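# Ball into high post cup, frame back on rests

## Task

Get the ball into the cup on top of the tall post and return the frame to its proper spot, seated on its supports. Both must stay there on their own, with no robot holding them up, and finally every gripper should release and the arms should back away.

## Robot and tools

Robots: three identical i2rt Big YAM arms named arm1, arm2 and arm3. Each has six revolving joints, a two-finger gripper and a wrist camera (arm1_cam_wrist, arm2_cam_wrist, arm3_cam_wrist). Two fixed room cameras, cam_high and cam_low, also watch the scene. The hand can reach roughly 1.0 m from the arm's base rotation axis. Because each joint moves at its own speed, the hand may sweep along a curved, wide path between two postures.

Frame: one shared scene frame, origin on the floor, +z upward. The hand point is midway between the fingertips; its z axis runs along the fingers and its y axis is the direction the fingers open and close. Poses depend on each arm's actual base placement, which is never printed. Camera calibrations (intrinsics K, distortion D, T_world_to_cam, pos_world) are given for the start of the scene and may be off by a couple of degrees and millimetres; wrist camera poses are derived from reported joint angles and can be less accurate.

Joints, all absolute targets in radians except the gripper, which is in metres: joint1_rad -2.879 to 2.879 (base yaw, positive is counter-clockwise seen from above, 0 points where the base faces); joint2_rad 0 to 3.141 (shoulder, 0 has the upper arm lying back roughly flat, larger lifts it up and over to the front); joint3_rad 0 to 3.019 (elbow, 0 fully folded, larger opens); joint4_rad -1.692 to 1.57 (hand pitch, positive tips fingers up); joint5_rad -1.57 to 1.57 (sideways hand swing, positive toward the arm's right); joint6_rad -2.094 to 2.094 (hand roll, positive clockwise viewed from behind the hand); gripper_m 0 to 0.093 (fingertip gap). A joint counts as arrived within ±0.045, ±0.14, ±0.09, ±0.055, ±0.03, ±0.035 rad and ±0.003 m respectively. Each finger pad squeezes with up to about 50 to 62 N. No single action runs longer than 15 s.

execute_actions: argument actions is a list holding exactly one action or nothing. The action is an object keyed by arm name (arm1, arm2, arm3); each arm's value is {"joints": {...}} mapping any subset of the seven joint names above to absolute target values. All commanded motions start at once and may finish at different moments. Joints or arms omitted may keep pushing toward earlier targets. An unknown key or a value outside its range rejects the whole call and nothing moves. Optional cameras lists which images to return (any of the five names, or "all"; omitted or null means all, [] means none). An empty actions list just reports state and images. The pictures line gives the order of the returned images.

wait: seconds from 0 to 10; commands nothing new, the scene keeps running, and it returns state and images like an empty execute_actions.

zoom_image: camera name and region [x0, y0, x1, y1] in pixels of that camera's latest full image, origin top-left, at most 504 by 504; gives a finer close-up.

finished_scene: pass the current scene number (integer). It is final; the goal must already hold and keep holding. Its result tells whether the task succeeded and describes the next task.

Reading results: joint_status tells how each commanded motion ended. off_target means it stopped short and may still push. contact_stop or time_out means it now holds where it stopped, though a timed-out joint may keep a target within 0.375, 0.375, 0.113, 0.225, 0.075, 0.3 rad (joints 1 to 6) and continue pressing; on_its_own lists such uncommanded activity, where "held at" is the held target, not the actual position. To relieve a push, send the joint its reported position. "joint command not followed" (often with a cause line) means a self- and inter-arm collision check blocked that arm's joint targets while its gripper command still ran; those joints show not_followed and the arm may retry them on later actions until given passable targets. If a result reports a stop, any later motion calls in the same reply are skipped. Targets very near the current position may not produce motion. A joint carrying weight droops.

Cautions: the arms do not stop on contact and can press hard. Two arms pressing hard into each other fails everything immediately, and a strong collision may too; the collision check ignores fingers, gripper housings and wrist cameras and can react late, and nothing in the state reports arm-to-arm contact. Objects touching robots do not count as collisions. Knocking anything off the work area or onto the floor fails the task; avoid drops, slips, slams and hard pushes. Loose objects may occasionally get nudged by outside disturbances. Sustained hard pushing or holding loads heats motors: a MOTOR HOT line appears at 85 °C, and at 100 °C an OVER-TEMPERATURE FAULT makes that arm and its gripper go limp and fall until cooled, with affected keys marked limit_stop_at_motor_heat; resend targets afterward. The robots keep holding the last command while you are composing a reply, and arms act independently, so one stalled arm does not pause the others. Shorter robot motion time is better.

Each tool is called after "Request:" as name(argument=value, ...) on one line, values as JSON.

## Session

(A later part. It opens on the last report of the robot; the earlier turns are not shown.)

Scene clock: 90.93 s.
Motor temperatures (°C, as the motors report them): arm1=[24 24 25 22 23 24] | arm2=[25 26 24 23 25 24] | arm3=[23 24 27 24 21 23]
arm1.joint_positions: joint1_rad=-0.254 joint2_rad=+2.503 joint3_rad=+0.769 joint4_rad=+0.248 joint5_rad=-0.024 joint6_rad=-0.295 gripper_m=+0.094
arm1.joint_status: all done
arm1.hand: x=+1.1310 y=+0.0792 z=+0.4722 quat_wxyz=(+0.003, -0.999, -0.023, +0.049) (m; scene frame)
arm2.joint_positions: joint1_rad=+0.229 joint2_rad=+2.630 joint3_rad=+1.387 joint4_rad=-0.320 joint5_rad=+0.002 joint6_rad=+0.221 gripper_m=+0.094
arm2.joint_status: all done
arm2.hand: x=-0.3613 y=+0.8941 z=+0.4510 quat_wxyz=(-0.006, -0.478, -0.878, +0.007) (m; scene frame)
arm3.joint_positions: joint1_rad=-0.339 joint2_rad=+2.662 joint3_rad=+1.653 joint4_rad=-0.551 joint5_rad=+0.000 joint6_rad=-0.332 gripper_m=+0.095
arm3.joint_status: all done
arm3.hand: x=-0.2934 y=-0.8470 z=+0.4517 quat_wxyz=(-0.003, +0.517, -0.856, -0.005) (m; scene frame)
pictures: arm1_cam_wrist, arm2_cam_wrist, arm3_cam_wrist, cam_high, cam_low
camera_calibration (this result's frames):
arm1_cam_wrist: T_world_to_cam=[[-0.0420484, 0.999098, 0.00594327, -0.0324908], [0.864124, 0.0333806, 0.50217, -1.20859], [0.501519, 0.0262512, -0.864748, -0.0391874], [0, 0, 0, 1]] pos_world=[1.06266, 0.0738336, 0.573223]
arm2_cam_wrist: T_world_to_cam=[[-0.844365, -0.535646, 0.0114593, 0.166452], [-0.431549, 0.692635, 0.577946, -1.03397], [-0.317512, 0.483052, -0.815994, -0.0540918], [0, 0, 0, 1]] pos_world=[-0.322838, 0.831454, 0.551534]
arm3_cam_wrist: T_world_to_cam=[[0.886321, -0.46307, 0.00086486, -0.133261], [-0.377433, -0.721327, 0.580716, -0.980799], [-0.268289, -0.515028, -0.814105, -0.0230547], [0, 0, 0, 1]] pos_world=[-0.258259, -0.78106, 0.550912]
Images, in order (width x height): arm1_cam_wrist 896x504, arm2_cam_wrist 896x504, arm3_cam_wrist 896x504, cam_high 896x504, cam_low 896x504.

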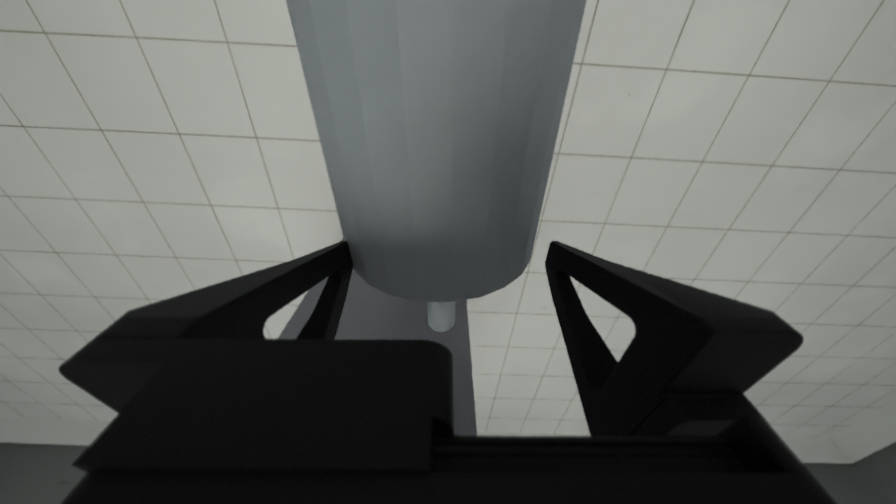

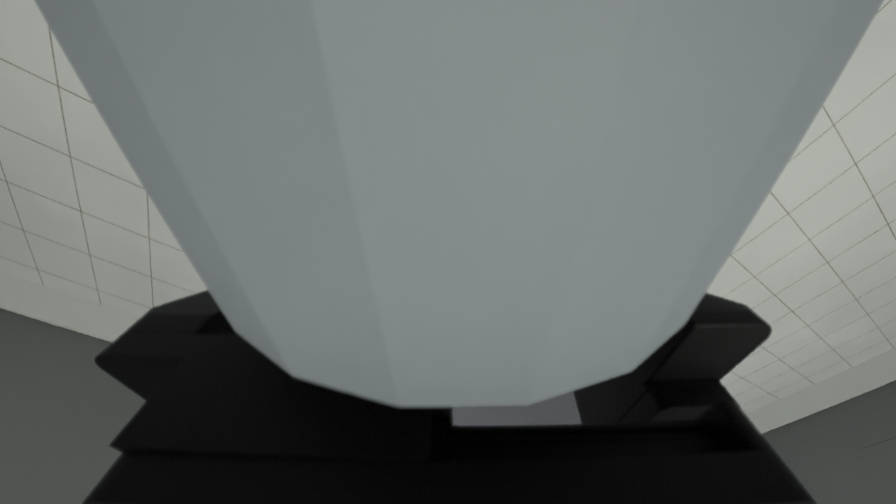

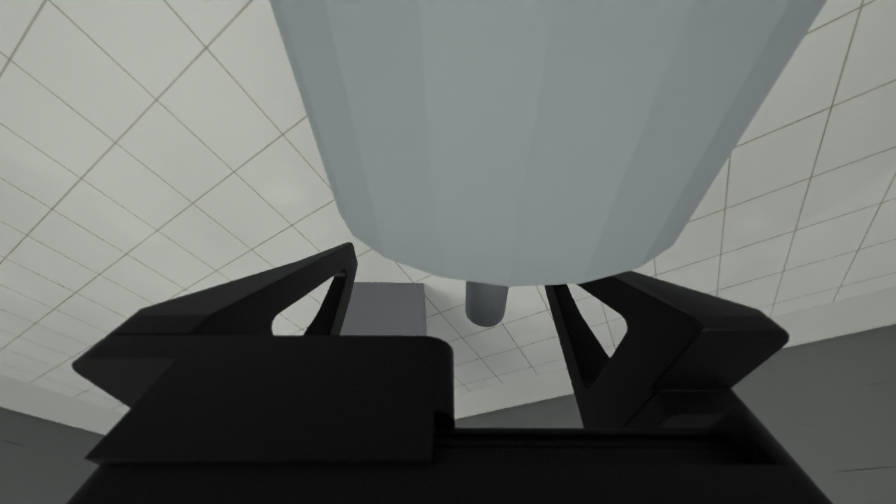

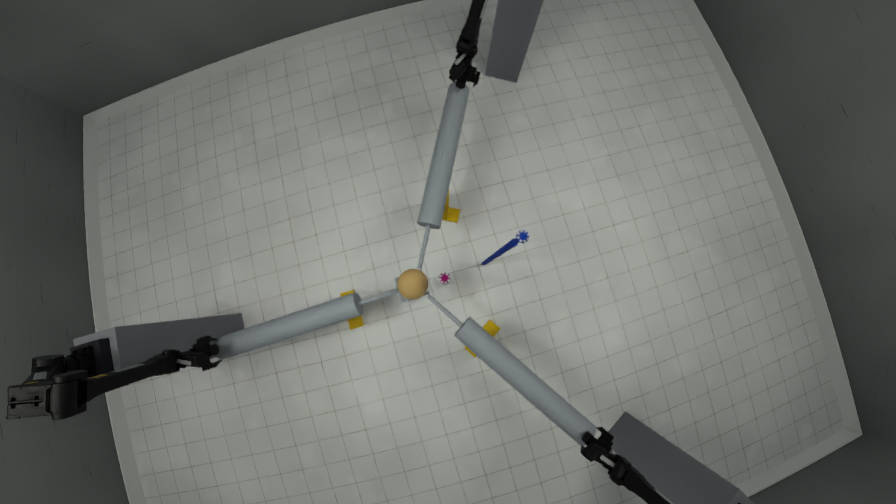

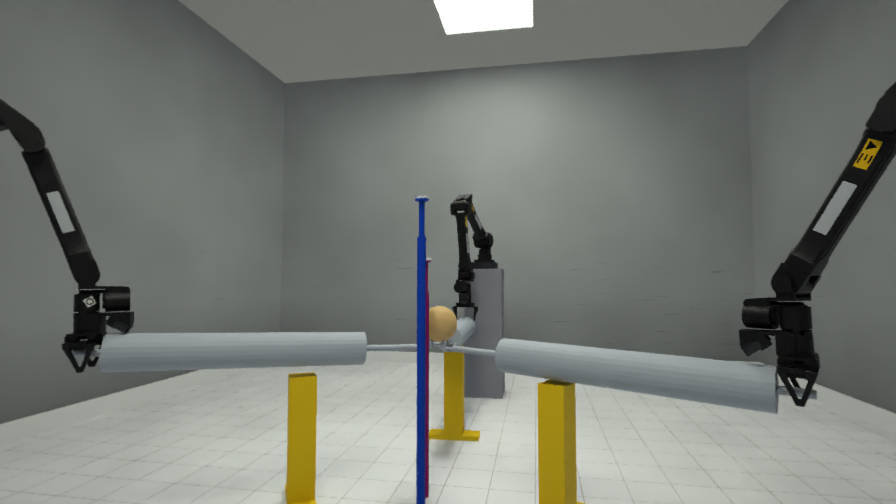

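Request:
execute_actions(actions=[{"arm1":{"joints":{"joint2_rad":2.42}}}], cameras=[])

Request:
execute_actions(actions=[{"arm1":{"joints":{"joint3_rad":0.67,"joint4_rad":0.1}}}], cameras=[])

Request:
execute_actions(actions=[{"arm1":{"joints":{"joint2_rad":2.575}}}], cameras=[])

Request:
execute_actions(actions=[{"arm1":{"joints":{"joint3_rad":0.76,"joint4_rad":0.24,"joint5_rad":0.01}}}])

Scene clock: 97.20 s.
Motor temperatures (°C, as the motors report them): arm1=[24 24 25 22 24 24] | arm2=[25 26 24 23 25 24] | arm3=[23 25 27 24 21 23]
arm1.joint_positions: joint1_rad=-0.253 joint2_rad=+2.437 joint3_rad=+0.757 joint4_rad=+0.245 joint5_rad=-0.009 joint6_rad=-0.298 gripper_m=+0.094
arm1.joint_status: all done
arm1.hand: x=+1.1112 y=+0.0863 z=+0.4936 quat_wxyz=(+0.018, -0.997, -0.025, +0.072) (m; scene frame)
arm2.joint_positions: joint1_rad=+0.229 joint2_rad=+2.630 joint3_rad=+1.387 joint4_rad=-0.320 joint5_rad=+0.002 joint6_rad=+0.221 gripper_m=+0.094
arm2.joint_status: not commanded
arm2.hand: x=-0.3613 y=+0.8941 z=+0.4510 quat_wxyz=(-0.006, -0.478, -0.878, +0.007) (m; scene frame)
arm3.joint_positions: joint1_rad=-0.339 joint2_rad=+2.662 joint3_rad=+1.653 joint4_rad=-0.551 joint5_rad=+0.000 joint6_rad=-0.332 gripper_m=+0.095
arm3.joint_status: not commanded
arm3.hand: x=-0.2934 y=-0.8470 z=+0.4517 quat_wxyz=(-0.003, +0.517, -0.856, -0.005) (m; scene frame)
pictures: none
No camera images: the call's "cameras" was empty. Leave "cameras" out to get every camera's image.

Scene clock: 98.10 s.
Motor temperatures (°C, as the motors report them): arm1=[24 24 25 22 24 24] | arm2=[25 26 24 23 25 24] | arm3=[23 25 27 24 21 23]
arm1.joint_positions: joint1_rad=-0.253 joint2_rad=+2.427 joint3_rad=+0.666 joint4_rad=+0.113 joint5_rad=-0.003 joint6_rad=-0.298 gripper_m=+0.094
arm1.joint_status: all done
arm1.hand: x=+1.1939 y=+0.0662 z=+0.4990 quat_wxyz=(-0.009, -0.999, -0.024, -0.032) (m; scene frame)
arm2.joint_positions: joint1_rad=+0.229 joint2_rad=+2.630 joint3_rad=+1.387 joint4_rad=-0.320 joint5_rad=+0.002 joint6_rad=+0.221 gripper_m=+0.094
arm2.joint_status: not commanded
arm2.hand: x=-0.3613 y=+0.8941 z=+0.4510 quat_wxyz=(-0.006, -0.478, -0.878, +0.007) (m; scene frame)
arm3.joint_positions: joint1_rad=-0.339 joint2_rad=+2.662 joint3_rad=+1.653 joint4_rad=-0.551 joint5_rad=+0.000 joint6_rad=-0.332 gripper_m=+0.095
arm3.joint_status: not commanded
arm3.hand: x=-0.2934 y=-0.8470 z=+0.4517 quat_wxyz=(-0.003, +0.517, -0.856, -0.005) (m; scene frame)
pictures: none
No camera images: the call's "cameras" was empty. Leave "cameras" out to get every camera's image.

Scene clock: 99.03 s.
Motor temperatures (°C, as the motors report them): arm1=[24 24 25 22 24 24] | arm2=[25 26 24 23 25 24] | arm3=[23 25 26 24 21 23]
arm1.joint_positions: joint1_rad=-0.253 joint2_rad=+2.585 joint3_rad=+0.672 joint4_rad=+0.111 joint5_rad=-0.003 joint6_rad=-0.298 gripper_m=+0.094
arm1.joint_status: all done
arm1.hand: x=+1.2578 y=+0.0501 z=+0.4648 quat_wxyz=(-0.029, -0.994, -0.024, -0.105) (m; scene frame)
arm2.joint_positions: joint1_rad=+0.229 joint2_rad=+2.630 joint3_rad=+1.387 joint4_rad=-0.320 joint5_rad=+0.002 joint6_rad=+0.221 gripper_m=+0.094
arm2.joint_status: not commanded
arm2.hand: x=-0.3613 y=+0.8941 z=+0.4510 quat_wxyz=(-0.006, -0.478, -0.878, +0.007) (m; scene frame)
arm3.joint_positions: joint1_rad=-0.339 joint2_rad=+2.662 joint3_rad=+1.653 joint4_rad=-0.551 joint5_rad=+0.000 joint6_rad=-0.332 gripper_m=+0.095
arm3.joint_status: not commanded
arm3.hand: x=-0.2934 y=-0.8470 z=+0.4517 quat_wxyz=(-0.003, +0.517, -0.856, -0.005) (m; scene frame)
pictures: none
No camera images: the call's "cameras" was empty. Leave "cameras" out to get every camera's image.

Scene clock: 99.83 s.
Motor temperatures (°C, as the motors report them): arm1=[24 24 25 22 24 24] | arm2=[25 27 24 23 25 24] | arm3=[23 25 26 24 21 23]
arm1.joint_positions: joint1_rad=-0.253 joint2_rad=+2.581 joint3_rad=+0.767 joint4_rad=+0.226 joint5_rad=+0.007 joint6_rad=-0.298 gripper_m=+0.094
arm1.joint_status: all done
arm1.hand: x=+1.1735 y=+0.0735 z=+0.4496 quat_wxyz=(+0.004, -1.000, -0.024, -0.004) (m; scene frame)
arm2.joint_positions: joint1_rad=+0.229 joint2_rad=+2.630 joint3_rad=+1.387 joint4_rad=-0.320 joint5_rad=+0.002 joint6_rad=+0.221 gripper_m=+0.094
arm2.joint_status: not commanded
arm2.hand: x=-0.3613 y=+0.8941 z=+0.4510 quat_wxyz=(-0.006, -0.478, -0.878, +0.007) (m; scene frame)
arm3.joint_positions: joint1_rad=-0.339 joint2_rad=+2.662 joint3_rad=+1.653 joint4_rad=-0.551 joint5_rad=+0.000 joint6_rad=-0.332 gripper_m=+0.095
arm3.joint_status: not commanded
arm3.hand: x=-0.2934 y=-0.8470 z=+0.4517 quat_wxyz=(-0.003, +0.517, -0.856, -0.005) (m; scene frame)
pictures: arm1_cam_wrist, arm2_cam_wrist, arm3_cam_wrist, cam_high, cam_low
camera_calibration (this result's frames):
arm1_cam_wrist: T_world_to_cam=[[-0.0454776, 0.998949, 0.00570814, -0.0207157], [0.805676, 0.0332993, 0.59142, -1.20536], [0.590608, 0.0314953, -0.806343, -0.211094], [0, 0, 0, 1]] pos_world=[1.09486, 0.06748, 0.542778]
arm2_cam_wrist: T_world_to_cam=[[-0.844365, -0.535646, 0.0114593, 0.166452], [-0.431549, 0.692635, 0.577946, -1.03397], [-0.317512, 0.483052, -0.815994, -0.0540918], [0, 0, 0, 1]] pos_world=[-0.322838, 0.831454, 0.551534]
arm3_cam_wrist: T_world_to_cam=[[0.886321, -0.46307, 0.00086486, -0.133261], [-0.377433, -0.721327, 0.580716, -0.980799], [-0.268289, -0.515028, -0.814105, -0.0230547], [0, 0, 0, 1]] pos_world=[-0.258259, -0.78106, 0.550912]
Images, in order (width x height): arm1_cam_wrist 896x504, arm2_cam_wrist 896x504, arm3_cam_wrist 896x504, cam_high 896x504, cam_low 896x504.

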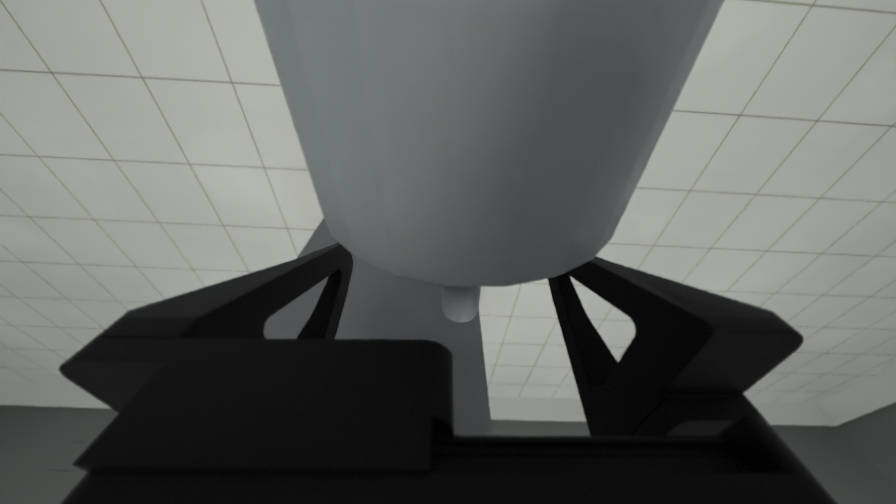

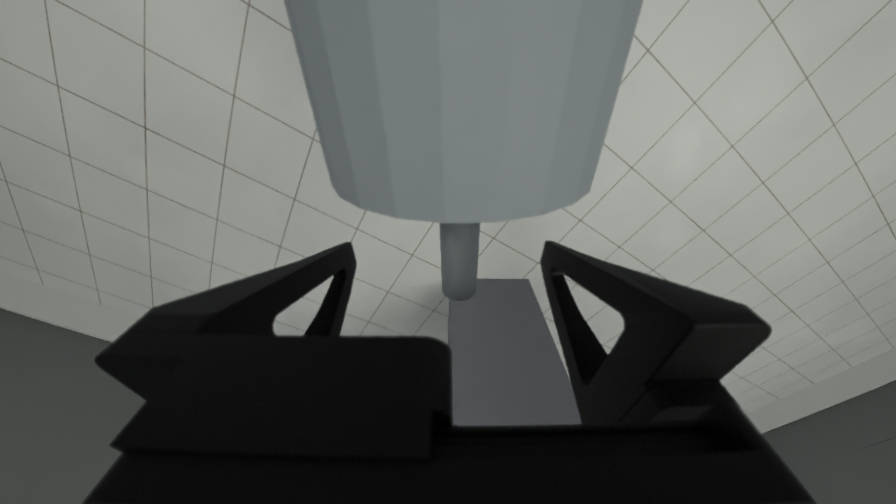

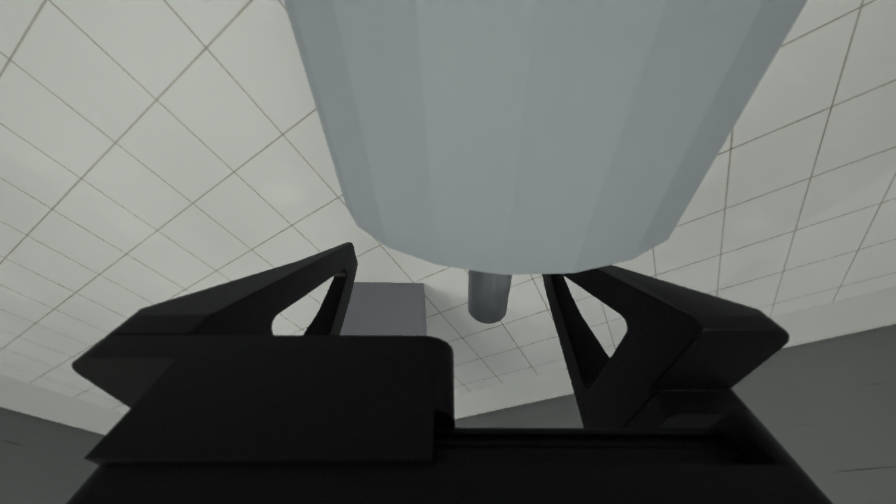

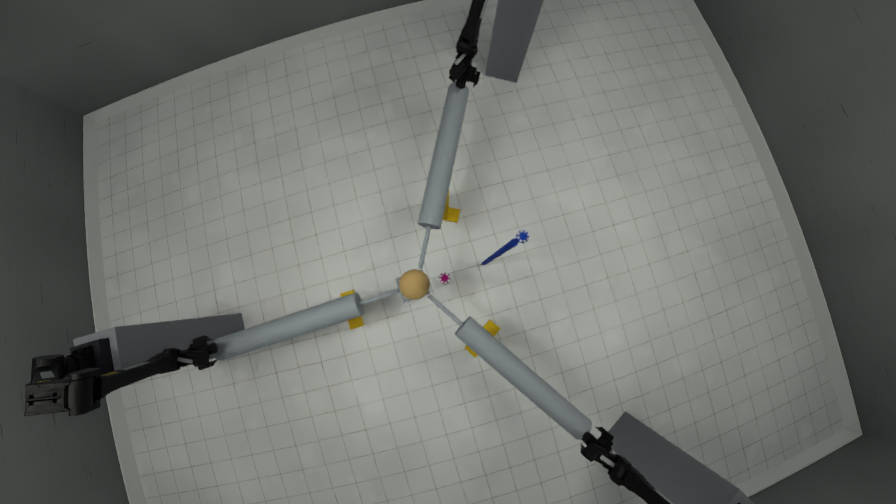

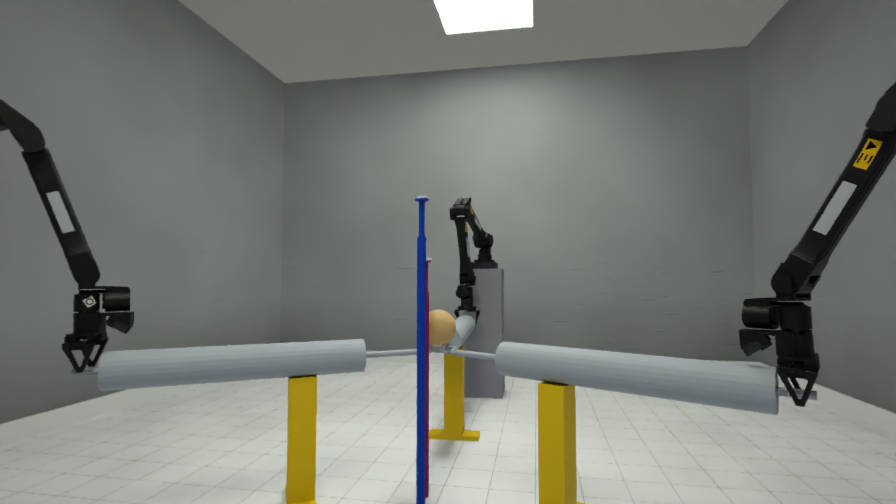

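Request:
execute_actions(actions=[{"arm1":{"joints":{"joint3_rad":0.745,"joint1_rad":-0.275}},"arm2":{"joints":{"joint2_rad":2.69,"joint3_rad":1.435,"joint1_rad":0.22}},"arm3":{"joints":{"joint1_rad":-0.375,"joint2_rad":2.685}}}], cameras=[])

Request:
execute_actions(actions=[{"arm1":{"joints":{"gripper_m":0}},"arm2":{"joints":{"gripper_m":0}},"arm3":{"joints":{"gripper_m":0}}}])

Scene clock: 105.13 s.
Motor temperatures (°C, as the motors report them): arm1=[24 24 25 22 23 24] | arm2=[25 27 23 23 25 24] | arm3=[23 25 26 24 21 23]
arm1.joint_positions: joint1_rad=-0.265 joint2_rad=+2.581 joint3_rad=+0.767 joint4_rad=+0.226 joint5_rad=+0.007 joint6_rad=-0.298 gripper_m=+0.094
arm1.joint_status: all done
arm1.hand: x=+1.1744 y=+0.0768 z=+0.4497 quat_wxyz=(+0.004, -1.000, -0.018, -0.004) (m; scene frame)
arm2.joint_positions: joint1_rad=+0.229 joint2_rad=+2.675 joint3_rad=+1.417 joint4_rad=-0.320 joint5_rad=+0.002 joint6_rad=+0.221 gripper_m=+0.094
arm2.joint_status: all done
arm2.hand: x=-0.3640 y=+0.8966 z=+0.4328 quat_wxyz=(+0.001, -0.478, -0.878, +0.004) (m; scene frame)
arm3.joint_positions: joint1_rad=-0.367 joint2_rad=+2.662 joint3_rad=+1.653 joint4_rad=-0.551 joint5_rad=+0.000 joint6_rad=-0.332 gripper_m=+0.095
arm3.joint_status: all done
arm3.hand: x=-0.2821 y=-0.8594 z=+0.4516 quat_wxyz=(-0.003, +0.505, -0.863, -0.005) (m; scene frame)
pictures: none
No camera images: the call's "cameras" was empty. Leave "cameras" out to get every camera's image.

Scene clock: 105.87 s.
Motor temperatures (°C, as the motors report them): arm1=[24 24 25 22 23 24] | arm2=[25 27 23 23 25 24] | arm3=[23 25 26 24 21 23]
arm1.joint_positions: joint1_rad=-0.265 joint2_rad=+2.581 joint3_rad=+0.766 joint4_rad=+0.226 joint5_rad=+0.007 joint6_rad=-0.298 gripper_m=+0.018
arm1.joint_status: gripper_m off_target (ended at +0.018, target +0.000)
arm1.hand: x=+1.1746 y=+0.0768 z=+0.4497 quat_wxyz=(+0.004, -1.000, -0.018, -0.004) (m; scene frame)
arm2.joint_positions: joint1_rad=+0.228 joint2_rad=+2.675 joint3_rad=+1.417 joint4_rad=-0.320 joint5_rad=+0.004 joint6_rad=+0.220 gripper_m=+0.019
arm2.joint_status: gripper_m off_target (ended at +0.019, target +0.000)
arm2.hand: x=-0.3648 y=+0.8960 z=+0.4326 quat_wxyz=(+0.001, -0.478, -0.878, +0.005) (m; scene frame)
arm3.joint_positions: joint1_rad=-0.367 joint2_rad=+2.662 joint3_rad=+1.653 joint4_rad=-0.550 joint5_rad=+0.001 joint6_rad=-0.357 gripper_m=+0.020
arm3.joint_status: gripper_m off_target (ended at +0.020, target +0.000)
arm3.hand: x=-0.2817 y=-0.8594 z=+0.4516 quat_wxyz=(-0.004, +0.515, -0.857, -0.004) (m; scene frame)
pictures: arm1_cam_wrist, arm2_cam_wrist, arm3_cam_wrist, cam_high, cam_low
camera_calibration (this result's frames):
arm1_cam_wrist: T_world_to_cam=[[-0.0332806, 0.99943, 0.00558177, -0.0382605], [0.806071, 0.0235392, 0.591351, -1.20601], [0.590882, 0.0241798, -0.806395, -0.211504], [0, 0, 0, 1]] pos_world=[1.09583, 0.0717413, 0.542831]
arm2_cam_wrist: T_world_to_cam=[[-0.844258, -0.535674, 0.0167758, 0.162543], [-0.424329, 0.687236, 0.589619, -1.0238], [-0.327373, 0.490672, -0.807507, -0.085198], [0, 0, 0, 1]] pos_world=[-0.325091, 0.832466, 0.532127]
arm3_cam_wrist: T_world_to_cam=[[0.884709, -0.466133, 0.00306063, -0.153493], [-0.381269, -0.71983, 0.580068, -0.984689], [-0.268186, -0.514358, -0.814562, -0.0255414], [0, 0, 0, 1]] pos_world=[-0.246484, -0.793494, 0.550851]
Images, in order (width x height): arm1_cam_wrist 896x504, arm2_cam_wrist 896x504, arm3_cam_wrist 896x504, cam_high 896x504, cam_low 896x504.

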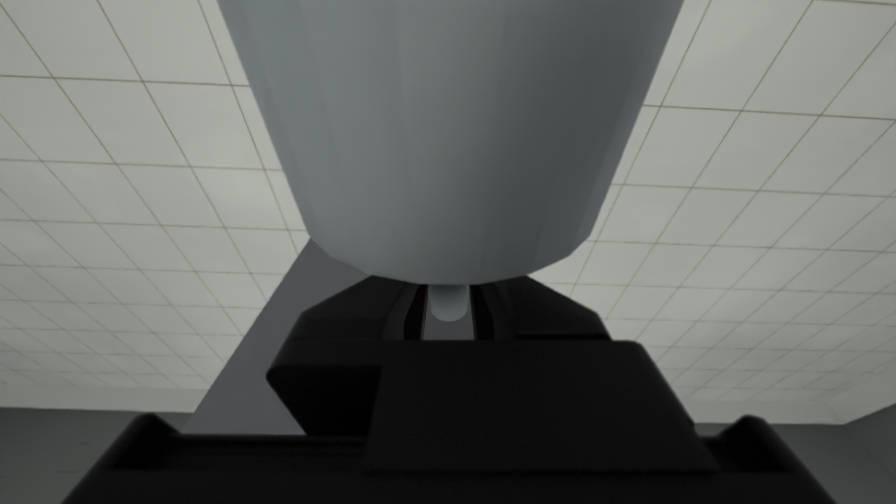

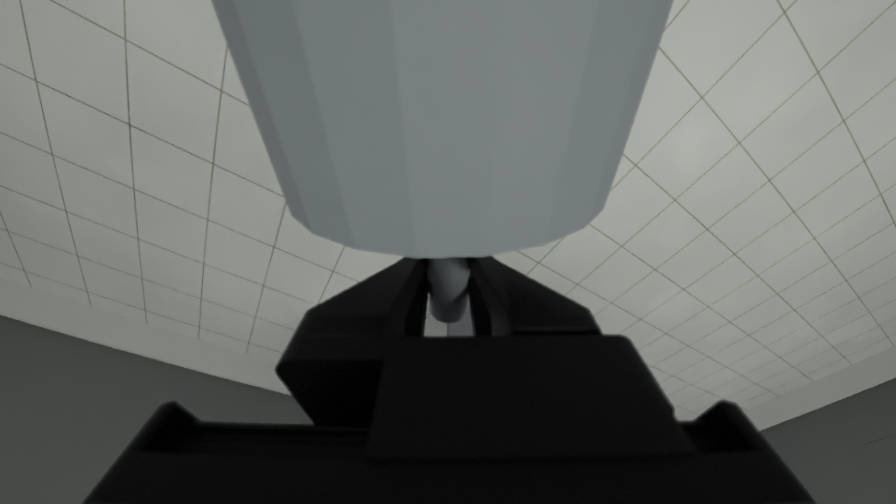

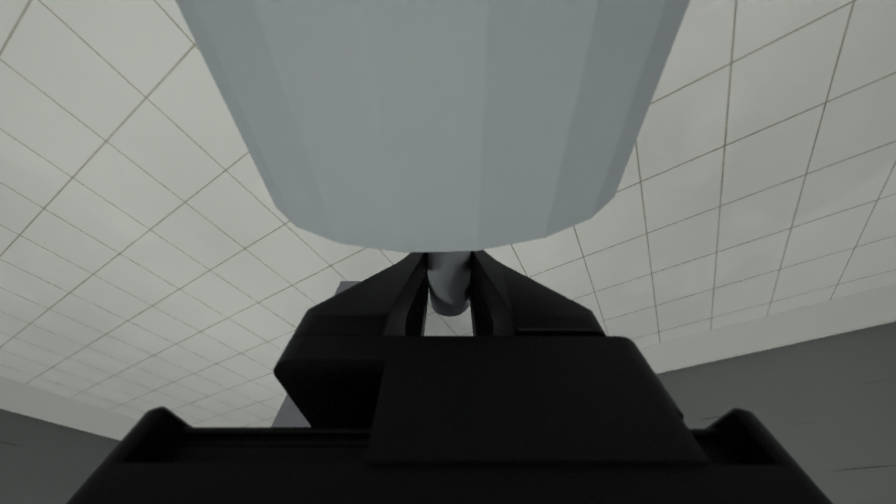

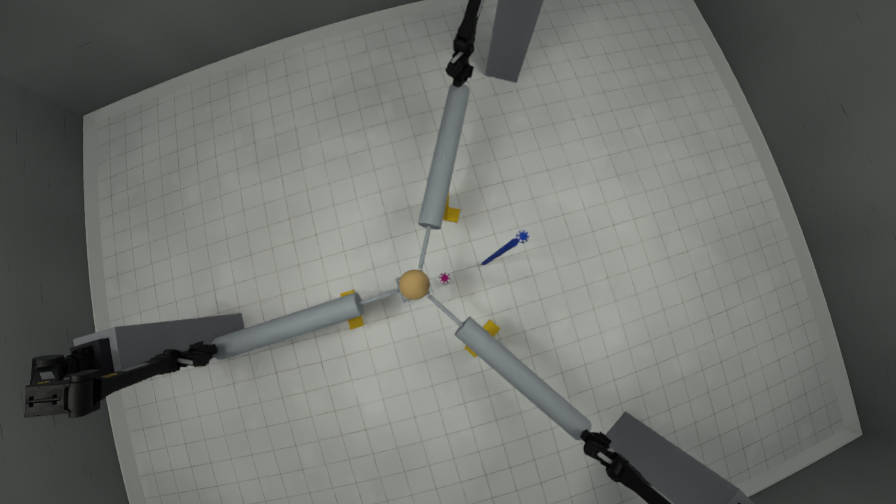

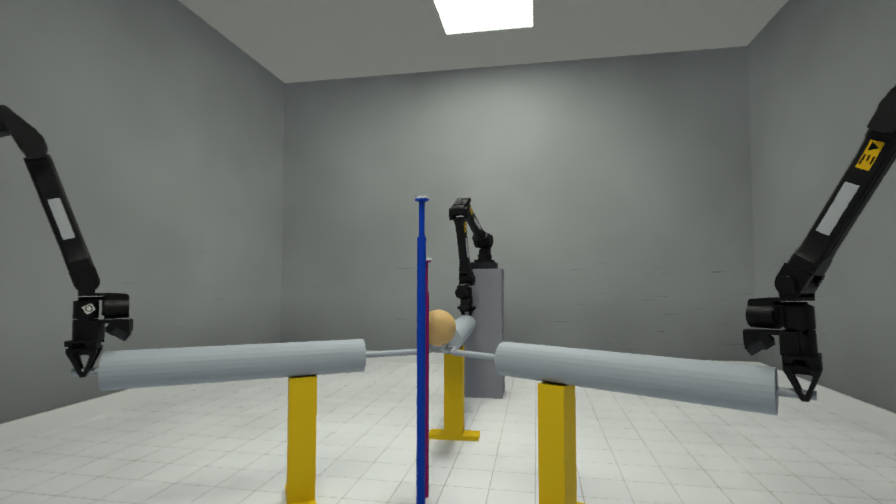

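Request:
execute_actions(actions=[{"arm1":{"joints":{"joint2_rad":2.405,"joint3_rad":0.675,"joint4_rad":0.165}},"arm2":{"joints":{"joint2_rad":2.54,"joint3_rad":1.34,"joint4_rad":-0.355}},"arm3":{"joints":{"joint2_rad":2.545,"joint3_rad":1.59,"joint4_rad":-0.595}}}], cameras=["cam_low"])

Request:
execute_actions(actions=[{"arm1":{"joints":{"joint2_rad":2.227,"joint3_rad":0.61,"joint4_rad":0.055}},"arm2":{"joints":{"joint2_rad":2.424,"joint3_rad":1.28,"joint4_rad":-0.414}},"arm3":{"joints":{"joint2_rad":2.444,"joint3_rad":1.545,"joint4_rad":-0.656}}}], cameras=["cam_low","cam_high"])

Scene clock: 119.27 s.
Motor temperatures (°C, as the motors report them): arm1=[24 24 25 22 23 24] | arm2=[25 27 23 23 25 24] | arm3=[23 25 26 24 21 23]
arm1.joint_positions: joint1_rad=-0.265 joint2_rad=+2.431 joint3_rad=+0.684 joint4_rad=+0.177 joint5_rad=+0.005 joint6_rad=-0.298 gripper_m=+0.018
arm1.joint_status: all done
arm1.hand: x=+1.1704 y=+0.0773 z=+0.4961 quat_wxyz=(+0.006, -1.000, -0.018, +0.005) (m; scene frame)
arm2.joint_positions: joint1_rad=+0.218 joint2_rad=+2.569 joint3_rad=+1.340 joint4_rad=-0.345 joint5_rad=+0.001 joint6_rad=+0.212 gripper_m=+0.019
arm2.joint_status: all done
arm2.hand: x=-0.3692 y=+0.8946 z=+0.4748 quat_wxyz=(-0.001, -0.479, -0.878, +0.004) (m; scene frame)
arm3.joint_positions: joint1_rad=-0.363 joint2_rad=+2.590 joint3_rad=+1.600 joint4_rad=-0.574 joint5_rad=+0.001 joint6_rad=-0.357 gripper_m=+0.019
arm3.joint_status: all done
arm3.hand: x=-0.2861 y=-0.8603 z=+0.4820 quat_wxyz=(-0.002, +0.517, -0.856, -0.004) (m; scene frame)
pictures: cam_low
Images, in order (width x height): cam_low 896x504.

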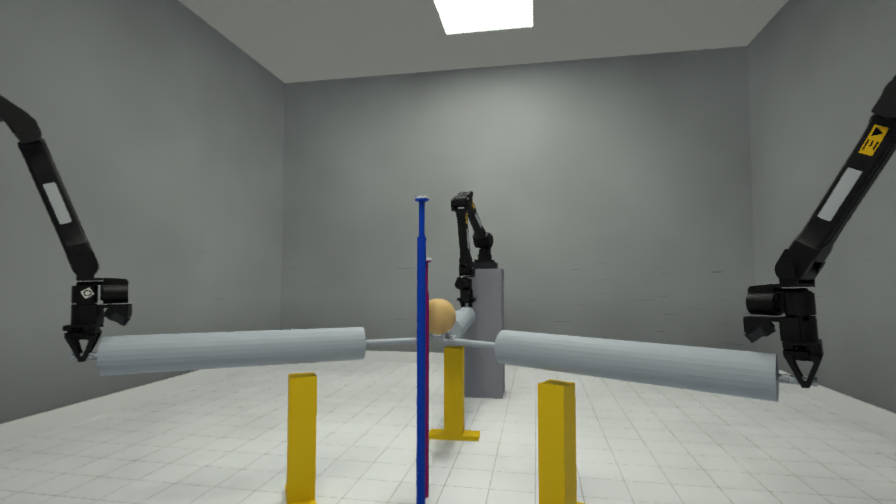

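Scene clock: 120.10 s.
Motor temperatures (°C, as the motors report them): arm1=[24 24 25 22 23 24] | arm2=[25 27 23 23 25 24] | arm3=[23 25 26 24 21 23]
arm1.joint_positions: joint1_rad=-0.265 joint2_rad=+2.252 joint3_rad=+0.611 joint4_rad=+0.068 joint5_rad=+0.006 joint6_rad=-0.298 gripper_m=+0.018
arm1.joint_status: all done
arm1.hand: x=+1.1716 y=+0.0770 z=+0.5471 quat_wxyz=(+0.006, -1.000, -0.018, +0.003) (m; scene frame)
arm2.joint_positions: joint1_rad=+0.218 joint2_rad=+2.447 joint3_rad=+1.280 joint4_rad=-0.404 joint5_rad=+0.000 joint6_rad=+0.211 gripper_m=+0.019
arm2.joint_status: all done
arm2.hand: x=-0.3679 y=+0.8937 z=+0.5255 quat_wxyz=(-0.003, -0.479, -0.878, +0.004) (m; scene frame)
arm3.joint_positions: joint1_rad=-0.365 joint2_rad=+2.484 joint3_rad=+1.552 joint4_rad=-0.639 joint5_rad=+0.000 joint6_rad=-0.357 gripper_m=+0.019
arm3.joint_status: all done
arm3.hand: x=-0.2857 y=-0.8616 z=+0.5319 quat_wxyz=(+0.002, +0.517, -0.856, -0.004) (m; scene frame)
pictures: cam_high, cam_low
Images, in order (width x height): cam_high 896x504, cam_low 896x504.

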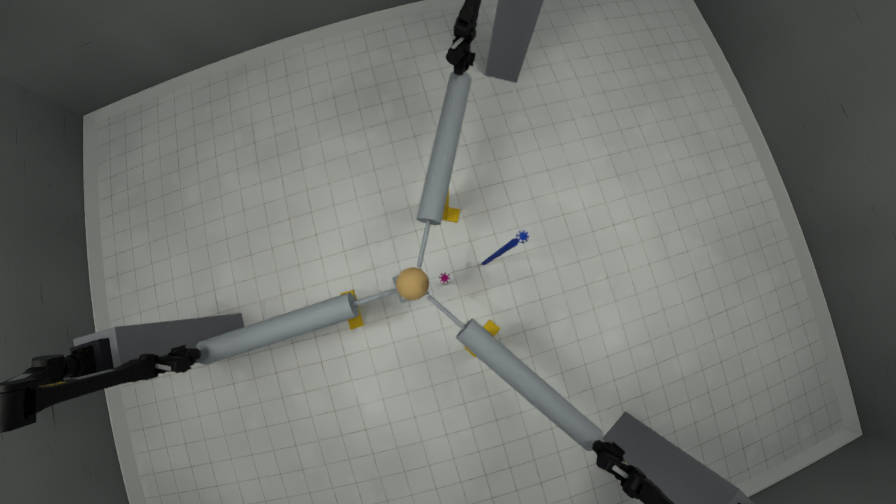

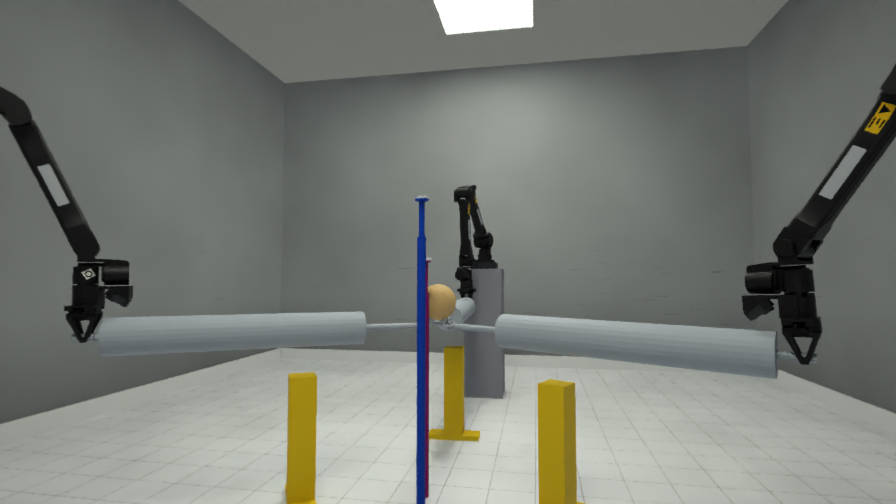

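Works. Continue, compensating arm3's q2 lag.

Request:
execute_actions(actions=[{"arm1":{"joints":{"joint2_rad":2.03,"joint3_rad":0.56,"joint4_rad":-0.086}},"arm2":{"joints":{"joint2_rad":2.295,"joint3_rad":1.235,"joint4_rad":-0.49}},"arm3":{"joints":{"joint2_rad":2.32,"joint3_rad":1.51,"joint4_rad":-0.73}}}], cameras=[])

Request:
execute_actions(actions=[{"arm1":{"joints":{"joint2_rad":1.835,"joint3_rad":0.535,"joint4_rad":-0.256}},"arm2":{"joints":{"joint2_rad":2.183,"joint3_rad":1.21,"joint4_rad":-0.577}},"arm3":{"joints":{"joint2_rad":2.225,"joint3_rad":1.5,"joint4_rad":-0.81}}}], cameras=[])

Request:
execute_actions(actions=[{"arm1":{"joints":{"joint2_rad":1.65,"joint3_rad":0.54,"joint4_rad":-0.443}},"arm2":{"joints":{"joint2_rad":2.078,"joint3_rad":1.21,"joint4_rad":-0.675}},"arm3":{"joints":{"joint2_rad":2.14,"joint3_rad":1.515,"joint4_rad":-0.9}}}], cameras=[])

Request:
execute_actions(actions=[{"arm1":{"joints":{"joint2_rad":1.48,"joint3_rad":0.575,"joint4_rad":-0.638}},"arm2":{"joints":{"joint2_rad":1.98,"joint3_rad":1.225,"joint4_rad":-0.782}},"arm3":{"joints":{"joint2_rad":2.066,"joint3_rad":1.545,"joint4_rad":-1.0}}}], cameras=["cam_low","cam_high"])

Scene clock: 129.77 s.
Motor temperatures (°C, as the motors report them): arm1=[24 25 25 22 23 24] | arm2=[25 27 23 23 25 24] | arm3=[23 26 26 24 21 23]
arm1.joint_positions: joint1_rad=-0.265 joint2_rad=+2.055 joint3_rad=+0.556 joint4_rad=-0.075 joint5_rad=+0.008 joint6_rad=-0.298 gripper_m=+0.018
arm1.joint_status: all done
arm1.hand: x=+1.1733 y=+0.0767 z=+0.5991 quat_wxyz=(+0.007, -1.000, -0.018, +0.003) (m; scene frame)
arm2.joint_positions: joint1_rad=+0.218 joint2_rad=+2.318 joint3_rad=+1.234 joint4_rad=-0.483 joint5_rad=+0.000 joint6_rad=+0.210 gripper_m=+0.019
arm2.joint_status: all done
arm2.hand: x=-0.3666 y=+0.8927 z=+0.5803 quat_wxyz=(-0.004, -0.479, -0.878, +0.005) (m; scene frame)
arm3.joint_positions: joint1_rad=-0.366 joint2_rad=+2.363 joint3_rad=+1.510 joint4_rad=-0.719 joint5_rad=+0.000 joint6_rad=-0.359 gripper_m=+0.019
arm3.joint_status: all done
arm3.hand: x=-0.2853 y=-0.8628 z=+0.5906 quat_wxyz=(+0.002, +0.517, -0.856, -0.003) (m; scene frame)
pictures: none
No camera images: the call's "cameras" was empty. Leave "cameras" out to get every camera's image.

Scene clock: 130.63 s.
Motor temperatures (°C, as the motors report them): arm1=[24 25 25 22 23 24] | arm2=[25 27 23 23 25 24] | arm3=[23 26 26 24 21 23]
arm1.joint_positions: joint1_rad=-0.265 joint2_rad=+1.859 joint3_rad=+0.529 joint4_rad=-0.244 joint5_rad=+0.010 joint6_rad=-0.298 gripper_m=+0.018
arm1.joint_status: all done
arm1.hand: x=+1.1736 y=+0.0767 z=+0.6495 quat_wxyz=(+0.008, -1.000, -0.018, +0.003) (m; scene frame)
arm2.joint_positions: joint1_rad=+0.218 joint2_rad=+2.207 joint3_rad=+1.209 joint4_rad=-0.569 joint5_rad=-0.001 joint6_rad=+0.210 gripper_m=+0.019
arm2.joint_status: all done
arm2.hand: x=-0.3657 y=+0.8924 z=+0.6300 quat_wxyz=(-0.005, -0.479, -0.878, +0.005) (m; scene frame)
arm3.joint_positions: joint1_rad=-0.365 joint2_rad=+2.274 joint3_rad=+1.497 joint4_rad=-0.801 joint5_rad=-0.002 joint6_rad=-0.359 gripper_m=+0.019
arm3.joint_status: all done
arm3.hand: x=-0.2860 y=-0.8630 z=+0.6379 quat_wxyz=(+0.005, +0.517, -0.856, -0.004) (m; scene frame)
pictures: none
No camera images: the call's "cameras" was empty. Leave "cameras" out to get every camera's image.

Scene clock: 131.50 s.
Motor temperatures (°C, as the motors report them): arm1=[24 24 25 22 23 24] | arm2=[25 28 23 23 25 24] | arm3=[23 26 26 24 21 23]
arm1.joint_positions: joint1_rad=-0.265 joint2_rad=+1.674 joint3_rad=+0.529 joint4_rad=-0.431 joint5_rad=+0.009 joint6_rad=-0.298 gripper_m=+0.018
arm1.joint_status: all done
arm1.hand: x=+1.1747 y=+0.0762 z=+0.6984 quat_wxyz=(+0.007, -1.000, -0.018, +0.001) (m; scene frame)
arm2.joint_positions: joint1_rad=+0.218 joint2_rad=+2.104 joint3_rad=+1.206 joint4_rad=-0.670 joint5_rad=-0.001 joint6_rad=+0.210 gripper_m=+0.019
arm2.joint_status: all done
arm2.hand: x=-0.3644 y=+0.8916 z=+0.6792 quat_wxyz=(-0.004, -0.479, -0.878, +0.005) (m; scene frame)
arm3.joint_positions: joint1_rad=-0.365 joint2_rad=+2.189 joint3_rad=+1.497 joint4_rad=-0.891 joint5_rad=-0.002 joint6_rad=-0.359 gripper_m=+0.019
arm3.joint_status: all done
arm3.hand: x=-0.2866 y=-0.8639 z=+0.6866 quat_wxyz=(+0.007, +0.517, -0.856, -0.003) (m; scene frame)
pictures: none
No camera images: the call's "cameras" was empty. Leave "cameras" out to get every camera's image.

Scene clock: 132.37 s.
Motor temperatures (°C, as the motors report them): arm1=[24 24 25 22 23 24] | arm2=[25 28 23 23 25 24] | arm3=[23 26 26 24 21 23]
arm1.joint_positions: joint1_rad=-0.265 joint2_rad=+1.494 joint3_rad=+0.544 joint4_rad=-0.613 joint5_rad=+0.008 joint6_rad=-0.298 gripper_m=+0.018
arm1.joint_status: all done
arm1.hand: x=+1.1752 y=+0.0756 z=+0.7488 quat_wxyz=(+0.008, -1.000, -0.018, +0.008) (m; scene frame)
arm2.joint_positions: joint1_rad=+0.218 joint2_rad=+1.999 joint3_rad=+1.206 joint4_rad=-0.767 joint5_rad=+0.001 joint6_rad=+0.210 gripper_m=+0.019
arm2.joint_status: all done
arm2.hand: x=-0.3647 y=+0.8921 z=+0.7304 quat_wxyz=(-0.007, -0.479, -0.878, +0.006) (m; scene frame)
arm3.joint_positions: joint1_rad=-0.363 joint2_rad=+2.108 joint3_rad=+1.503 joint4_rad=-0.976 joint5_rad=-0.005 joint6_rad=-0.359 gripper_m=+0.019
arm3.joint_status: all done
arm3.hand: x=-0.2892 y=-0.8648 z=+0.7340 quat_wxyz=(+0.007, +0.518, -0.855, -0.005) (m; scene frame)
pictures: cam_high, cam_low
Images, in order (width x height): cam_high 896x504, cam_low 896x504.

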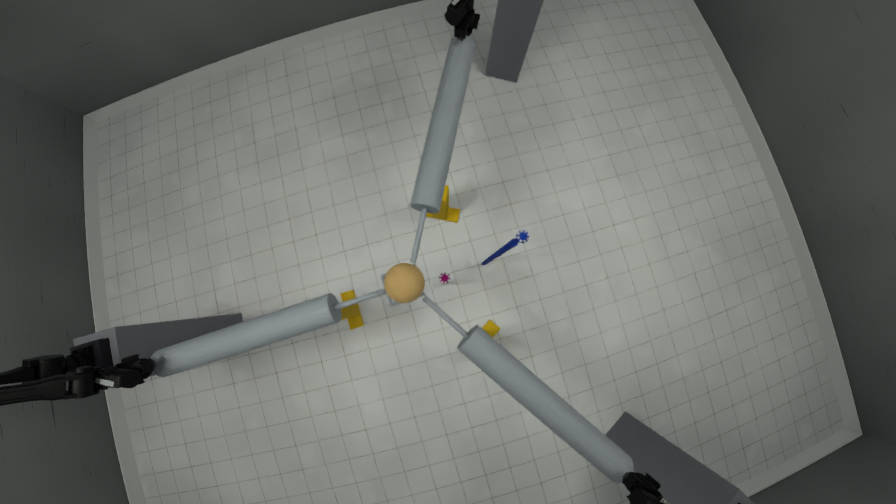

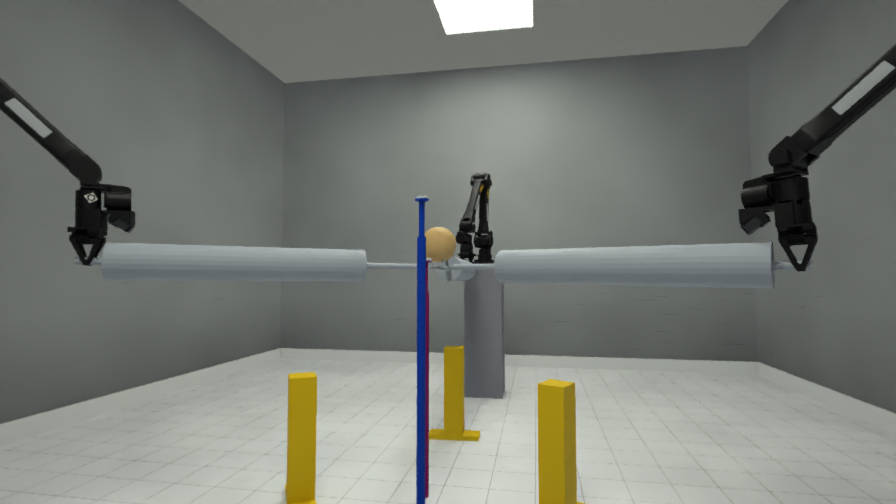

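Request:
execute_actions(actions=[{"arm1":{"joints":{"joint2_rad":1.34,"joint3_rad":0.635,"joint4_rad":-0.835}},"arm2":{"joints":{"joint2_rad":1.89,"joint3_rad":1.255,"joint4_rad":-0.9}},"arm3":{"joints":{"joint2_rad":2.0,"joint3_rad":1.6,"joint4_rad":-1.11}}}], cameras=[])

Request:
execute_actions(actions=[{"arm1":{"joints":{"joint2_rad":1.235,"joint3_rad":0.705,"joint4_rad":-1.01}},"arm2":{"joints":{"joint2_rad":1.812,"joint3_rad":1.3,"joint4_rad":-1.02}},"arm3":{"joints":{"joint2_rad":1.945,"joint3_rad":1.66,"joint4_rad":-1.22}}}], cameras=[])

Request:
execute_actions(actions=[{"arm1":{"joints":{"joint1_rad":-0.21,"joint6_rad":-0.24,"joint2_rad":1.325,"joint3_rad":0.83,"joint4_rad":-1.05}},"arm2":{"joints":{"joint1_rad":0.135,"joint6_rad":0.125,"joint2_rad":1.73,"joint3_rad":1.215,"joint4_rad":-1.035}},"arm3":{"joints":{"joint1_rad":-0.305,"joint6_rad":-0.3,"joint2_rad":1.835,"joint3_rad":1.51,"joint4_rad":-1.21}}}], cameras=[])

Request:
execute_actions(actions=[{"arm1":{"joints":{"joint1_rad":-0.168,"joint6_rad":-0.2,"joint2_rad":1.42,"joint3_rad":0.975,"joint4_rad":-1.1}},"arm2":{"joints":{"joint1_rad":0.055,"joint6_rad":0.045,"joint2_rad":1.645,"joint3_rad":1.158,"joint4_rad":-1.06}},"arm3":{"joints":{"joint1_rad":-0.25,"joint6_rad":-0.245,"joint2_rad":1.727,"joint3_rad":1.4,"joint4_rad":-1.205}}}], cameras=["cam_low","cam_high"])

Scene clock: 149.73 s.
Motor temperatures (°C, as the motors report them): arm1=[24 24 26 22 23 24] | arm2=[25 28 25 23 25 24] | arm3=[23 27 29 24 21 23]
arm1.joint_positions: joint1_rad=-0.266 joint2_rad=+1.352 joint3_rad=+0.594 joint4_rad=-0.803 joint5_rad=+0.013 joint6_rad=-0.298 gripper_m=+0.018
arm1.joint_status: all done
arm1.hand: x=+1.1749 y=+0.0766 z=+0.7987 quat_wxyz=(+0.011, -1.000, -0.018, +0.008) (m; scene frame)
arm2.joint_positions: joint1_rad=+0.218 joint2_rad=+1.907 joint3_rad=+1.219 joint4_rad=-0.866 joint5_rad=+0.001 joint6_rad=+0.210 gripper_m=+0.019
arm2.joint_status: all done
arm2.hand: x=-0.3659 y=+0.8936 z=+0.7790 quat_wxyz=(-0.010, -0.479, -0.878, +0.007) (m; scene frame)
arm3.joint_positions: joint1_rad=-0.360 joint2_rad=+2.049 joint3_rad=+1.543 joint4_rad=-1.091 joint5_rad=-0.010 joint6_rad=-0.359 gripper_m=+0.019
arm3.joint_status: all done
arm3.hand: x=-0.2920 y=-0.8638 z=+0.7805 quat_wxyz=(+0.015, +0.519, -0.854, -0.006) (m; scene frame)
pictures: none
No camera images: the call's "cameras" was empty. Leave "cameras" out to get every camera's image.

Scene clock: 150.63 s.
Motor temperatures (°C, as the motors report them): arm1=[24 24 27 22 23 24] | arm2=[25 28 25 23 25 24] | arm3=[23 27 29 24 21 23]
arm1.joint_positions: joint1_rad=-0.268 joint2_rad=+1.250 joint3_rad=+0.657 joint4_rad=-0.975 joint5_rad=+0.015 joint6_rad=-0.298 gripper_m=+0.018
arm1.joint_status: all done
arm1.hand: x=+1.1768 y=+0.0767 z=+0.8442 quat_wxyz=(+0.011, -1.000, -0.017, +0.005) (m; scene frame)
arm2.joint_positions: joint1_rad=+0.218 joint2_rad=+1.833 joint3_rad=+1.261 joint4_rad=-0.981 joint5_rad=+0.001 joint6_rad=+0.210 gripper_m=+0.019
arm2.joint_status: all done
arm2.hand: x=-0.3651 y=+0.8933 z=+0.8276 quat_wxyz=(-0.011, -0.479, -0.878, +0.007) (m; scene frame)
arm3.joint_positions: joint1_rad=-0.360 joint2_rad=+1.997 joint3_rad=+1.595 joint4_rad=-1.205 joint5_rad=-0.011 joint6_rad=-0.361 gripper_m=+0.019
arm3.joint_status: all done
arm3.hand: x=-0.2925 y=-0.8645 z=+0.8285 quat_wxyz=(+0.020, +0.520, -0.854, -0.006) (m; scene frame)
pictures: none
No camera images: the call's "cameras" was empty. Leave "cameras" out to get every camera's image.

Scene clock: 151.60 s.
Motor temperatures (°C, as the motors report them): arm1=[24 24 27 22 23 24] | arm2=[25 28 25 23 25 24] | arm3=[23 27 29 24 21 23]
arm1.joint_positions: joint1_rad=-0.221 joint2_rad=+1.340 joint3_rad=+0.785 joint4_rad=-1.020 joint5_rad=+0.015 joint6_rad=-0.255 gripper_m=+0.018
arm1.joint_status: all done
arm1.hand: x=+1.1343 y=+0.0726 z=+0.8599 quat_wxyz=(+0.010, -1.000, -0.019, +0.001) (m; scene frame)
arm2.joint_positions: joint1_rad=+0.147 joint2_rad=+1.764 joint3_rad=+1.212 joint4_rad=-1.022 joint5_rad=-0.003 joint6_rad=+0.132 gripper_m=+0.019
arm2.joint_status: all done
arm2.hand: x=-0.4075 y=+0.8888 z=+0.8450 quat_wxyz=(-0.002, -0.475, -0.880, +0.002) (m; scene frame)
arm3.joint_positions: joint1_rad=-0.310 joint2_rad=+1.889 joint3_rad=+1.496 joint4_rad=-1.211 joint5_rad=-0.005 joint6_rad=-0.319 gripper_m=+0.019
arm3.joint_status: all done
arm3.hand: x=-0.3355 y=-0.8684 z=+0.8531 quat_wxyz=(+0.019, +0.524, -0.852, -0.002) (m; scene frame)
pictures: none
No camera images: the call's "cameras" was empty. Leave "cameras" out to get every camera's image.

Scene clock: 152.57 s.
Motor temperatures (°C, as the motors report them): arm1=[24 24 27 22 23 24] | arm2=[25 28 25 23 25 24] | arm3=[23 27 29 24 21 23]
arm1.joint_positions: joint1_rad=-0.178 joint2_rad=+1.437 joint3_rad=+0.924 joint4_rad=-1.065 joint5_rad=+0.013 joint6_rad=-0.212 gripper_m=+0.018
arm1.joint_status: all done
arm1.hand: x=+1.0871 y=+0.0661 z=+0.8746 quat_wxyz=(+0.009, -1.000, -0.019, +0.001) (m; scene frame)
arm2.joint_positions: joint1_rad=+0.063 joint2_rad=+1.676 joint3_rad=+1.155 joint4_rad=-1.048 joint5_rad=-0.002 joint6_rad=+0.049 gripper_m=+0.019
arm2.joint_status: all done
arm2.hand: x=-0.4542 y=+0.8834 z=+0.8661 quat_wxyz=(-0.004, -0.476, -0.880, +0.004) (m; scene frame)
arm3.joint_positions: joint1_rad=-0.252 joint2_rad=+1.777 joint3_rad=+1.384 joint4_rad=-1.207 joint5_rad=-0.007 joint6_rad=-0.262 gripper_m=+0.019
arm3.joint_status: all done
arm3.hand: x=-0.3843 y=-0.8743 z=+0.8716 quat_wxyz=(+0.017, +0.524, -0.852, -0.002) (m; scene frame)
pictures: cam_high, cam_low
Images, in order (width x height): cam_high 896x504, cam_low 896x504.

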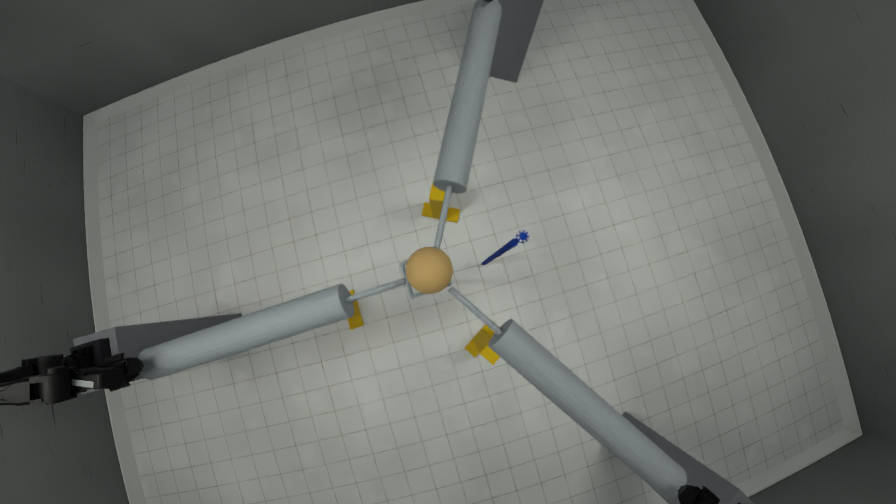

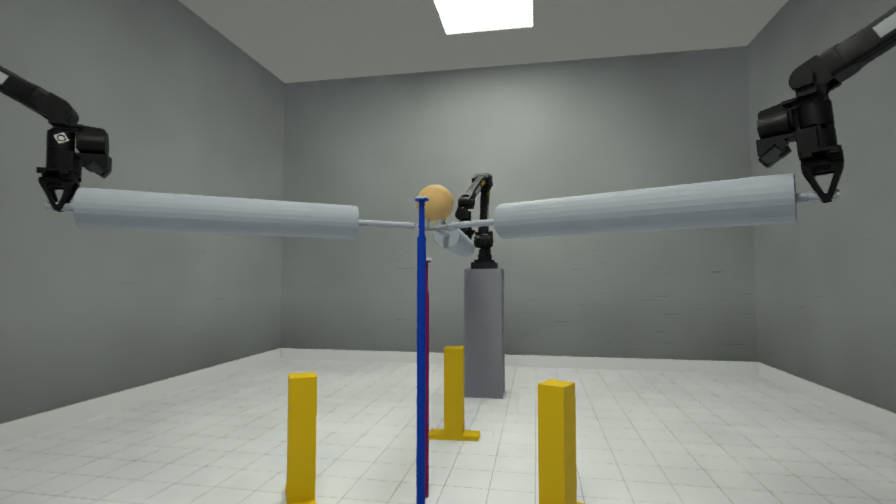

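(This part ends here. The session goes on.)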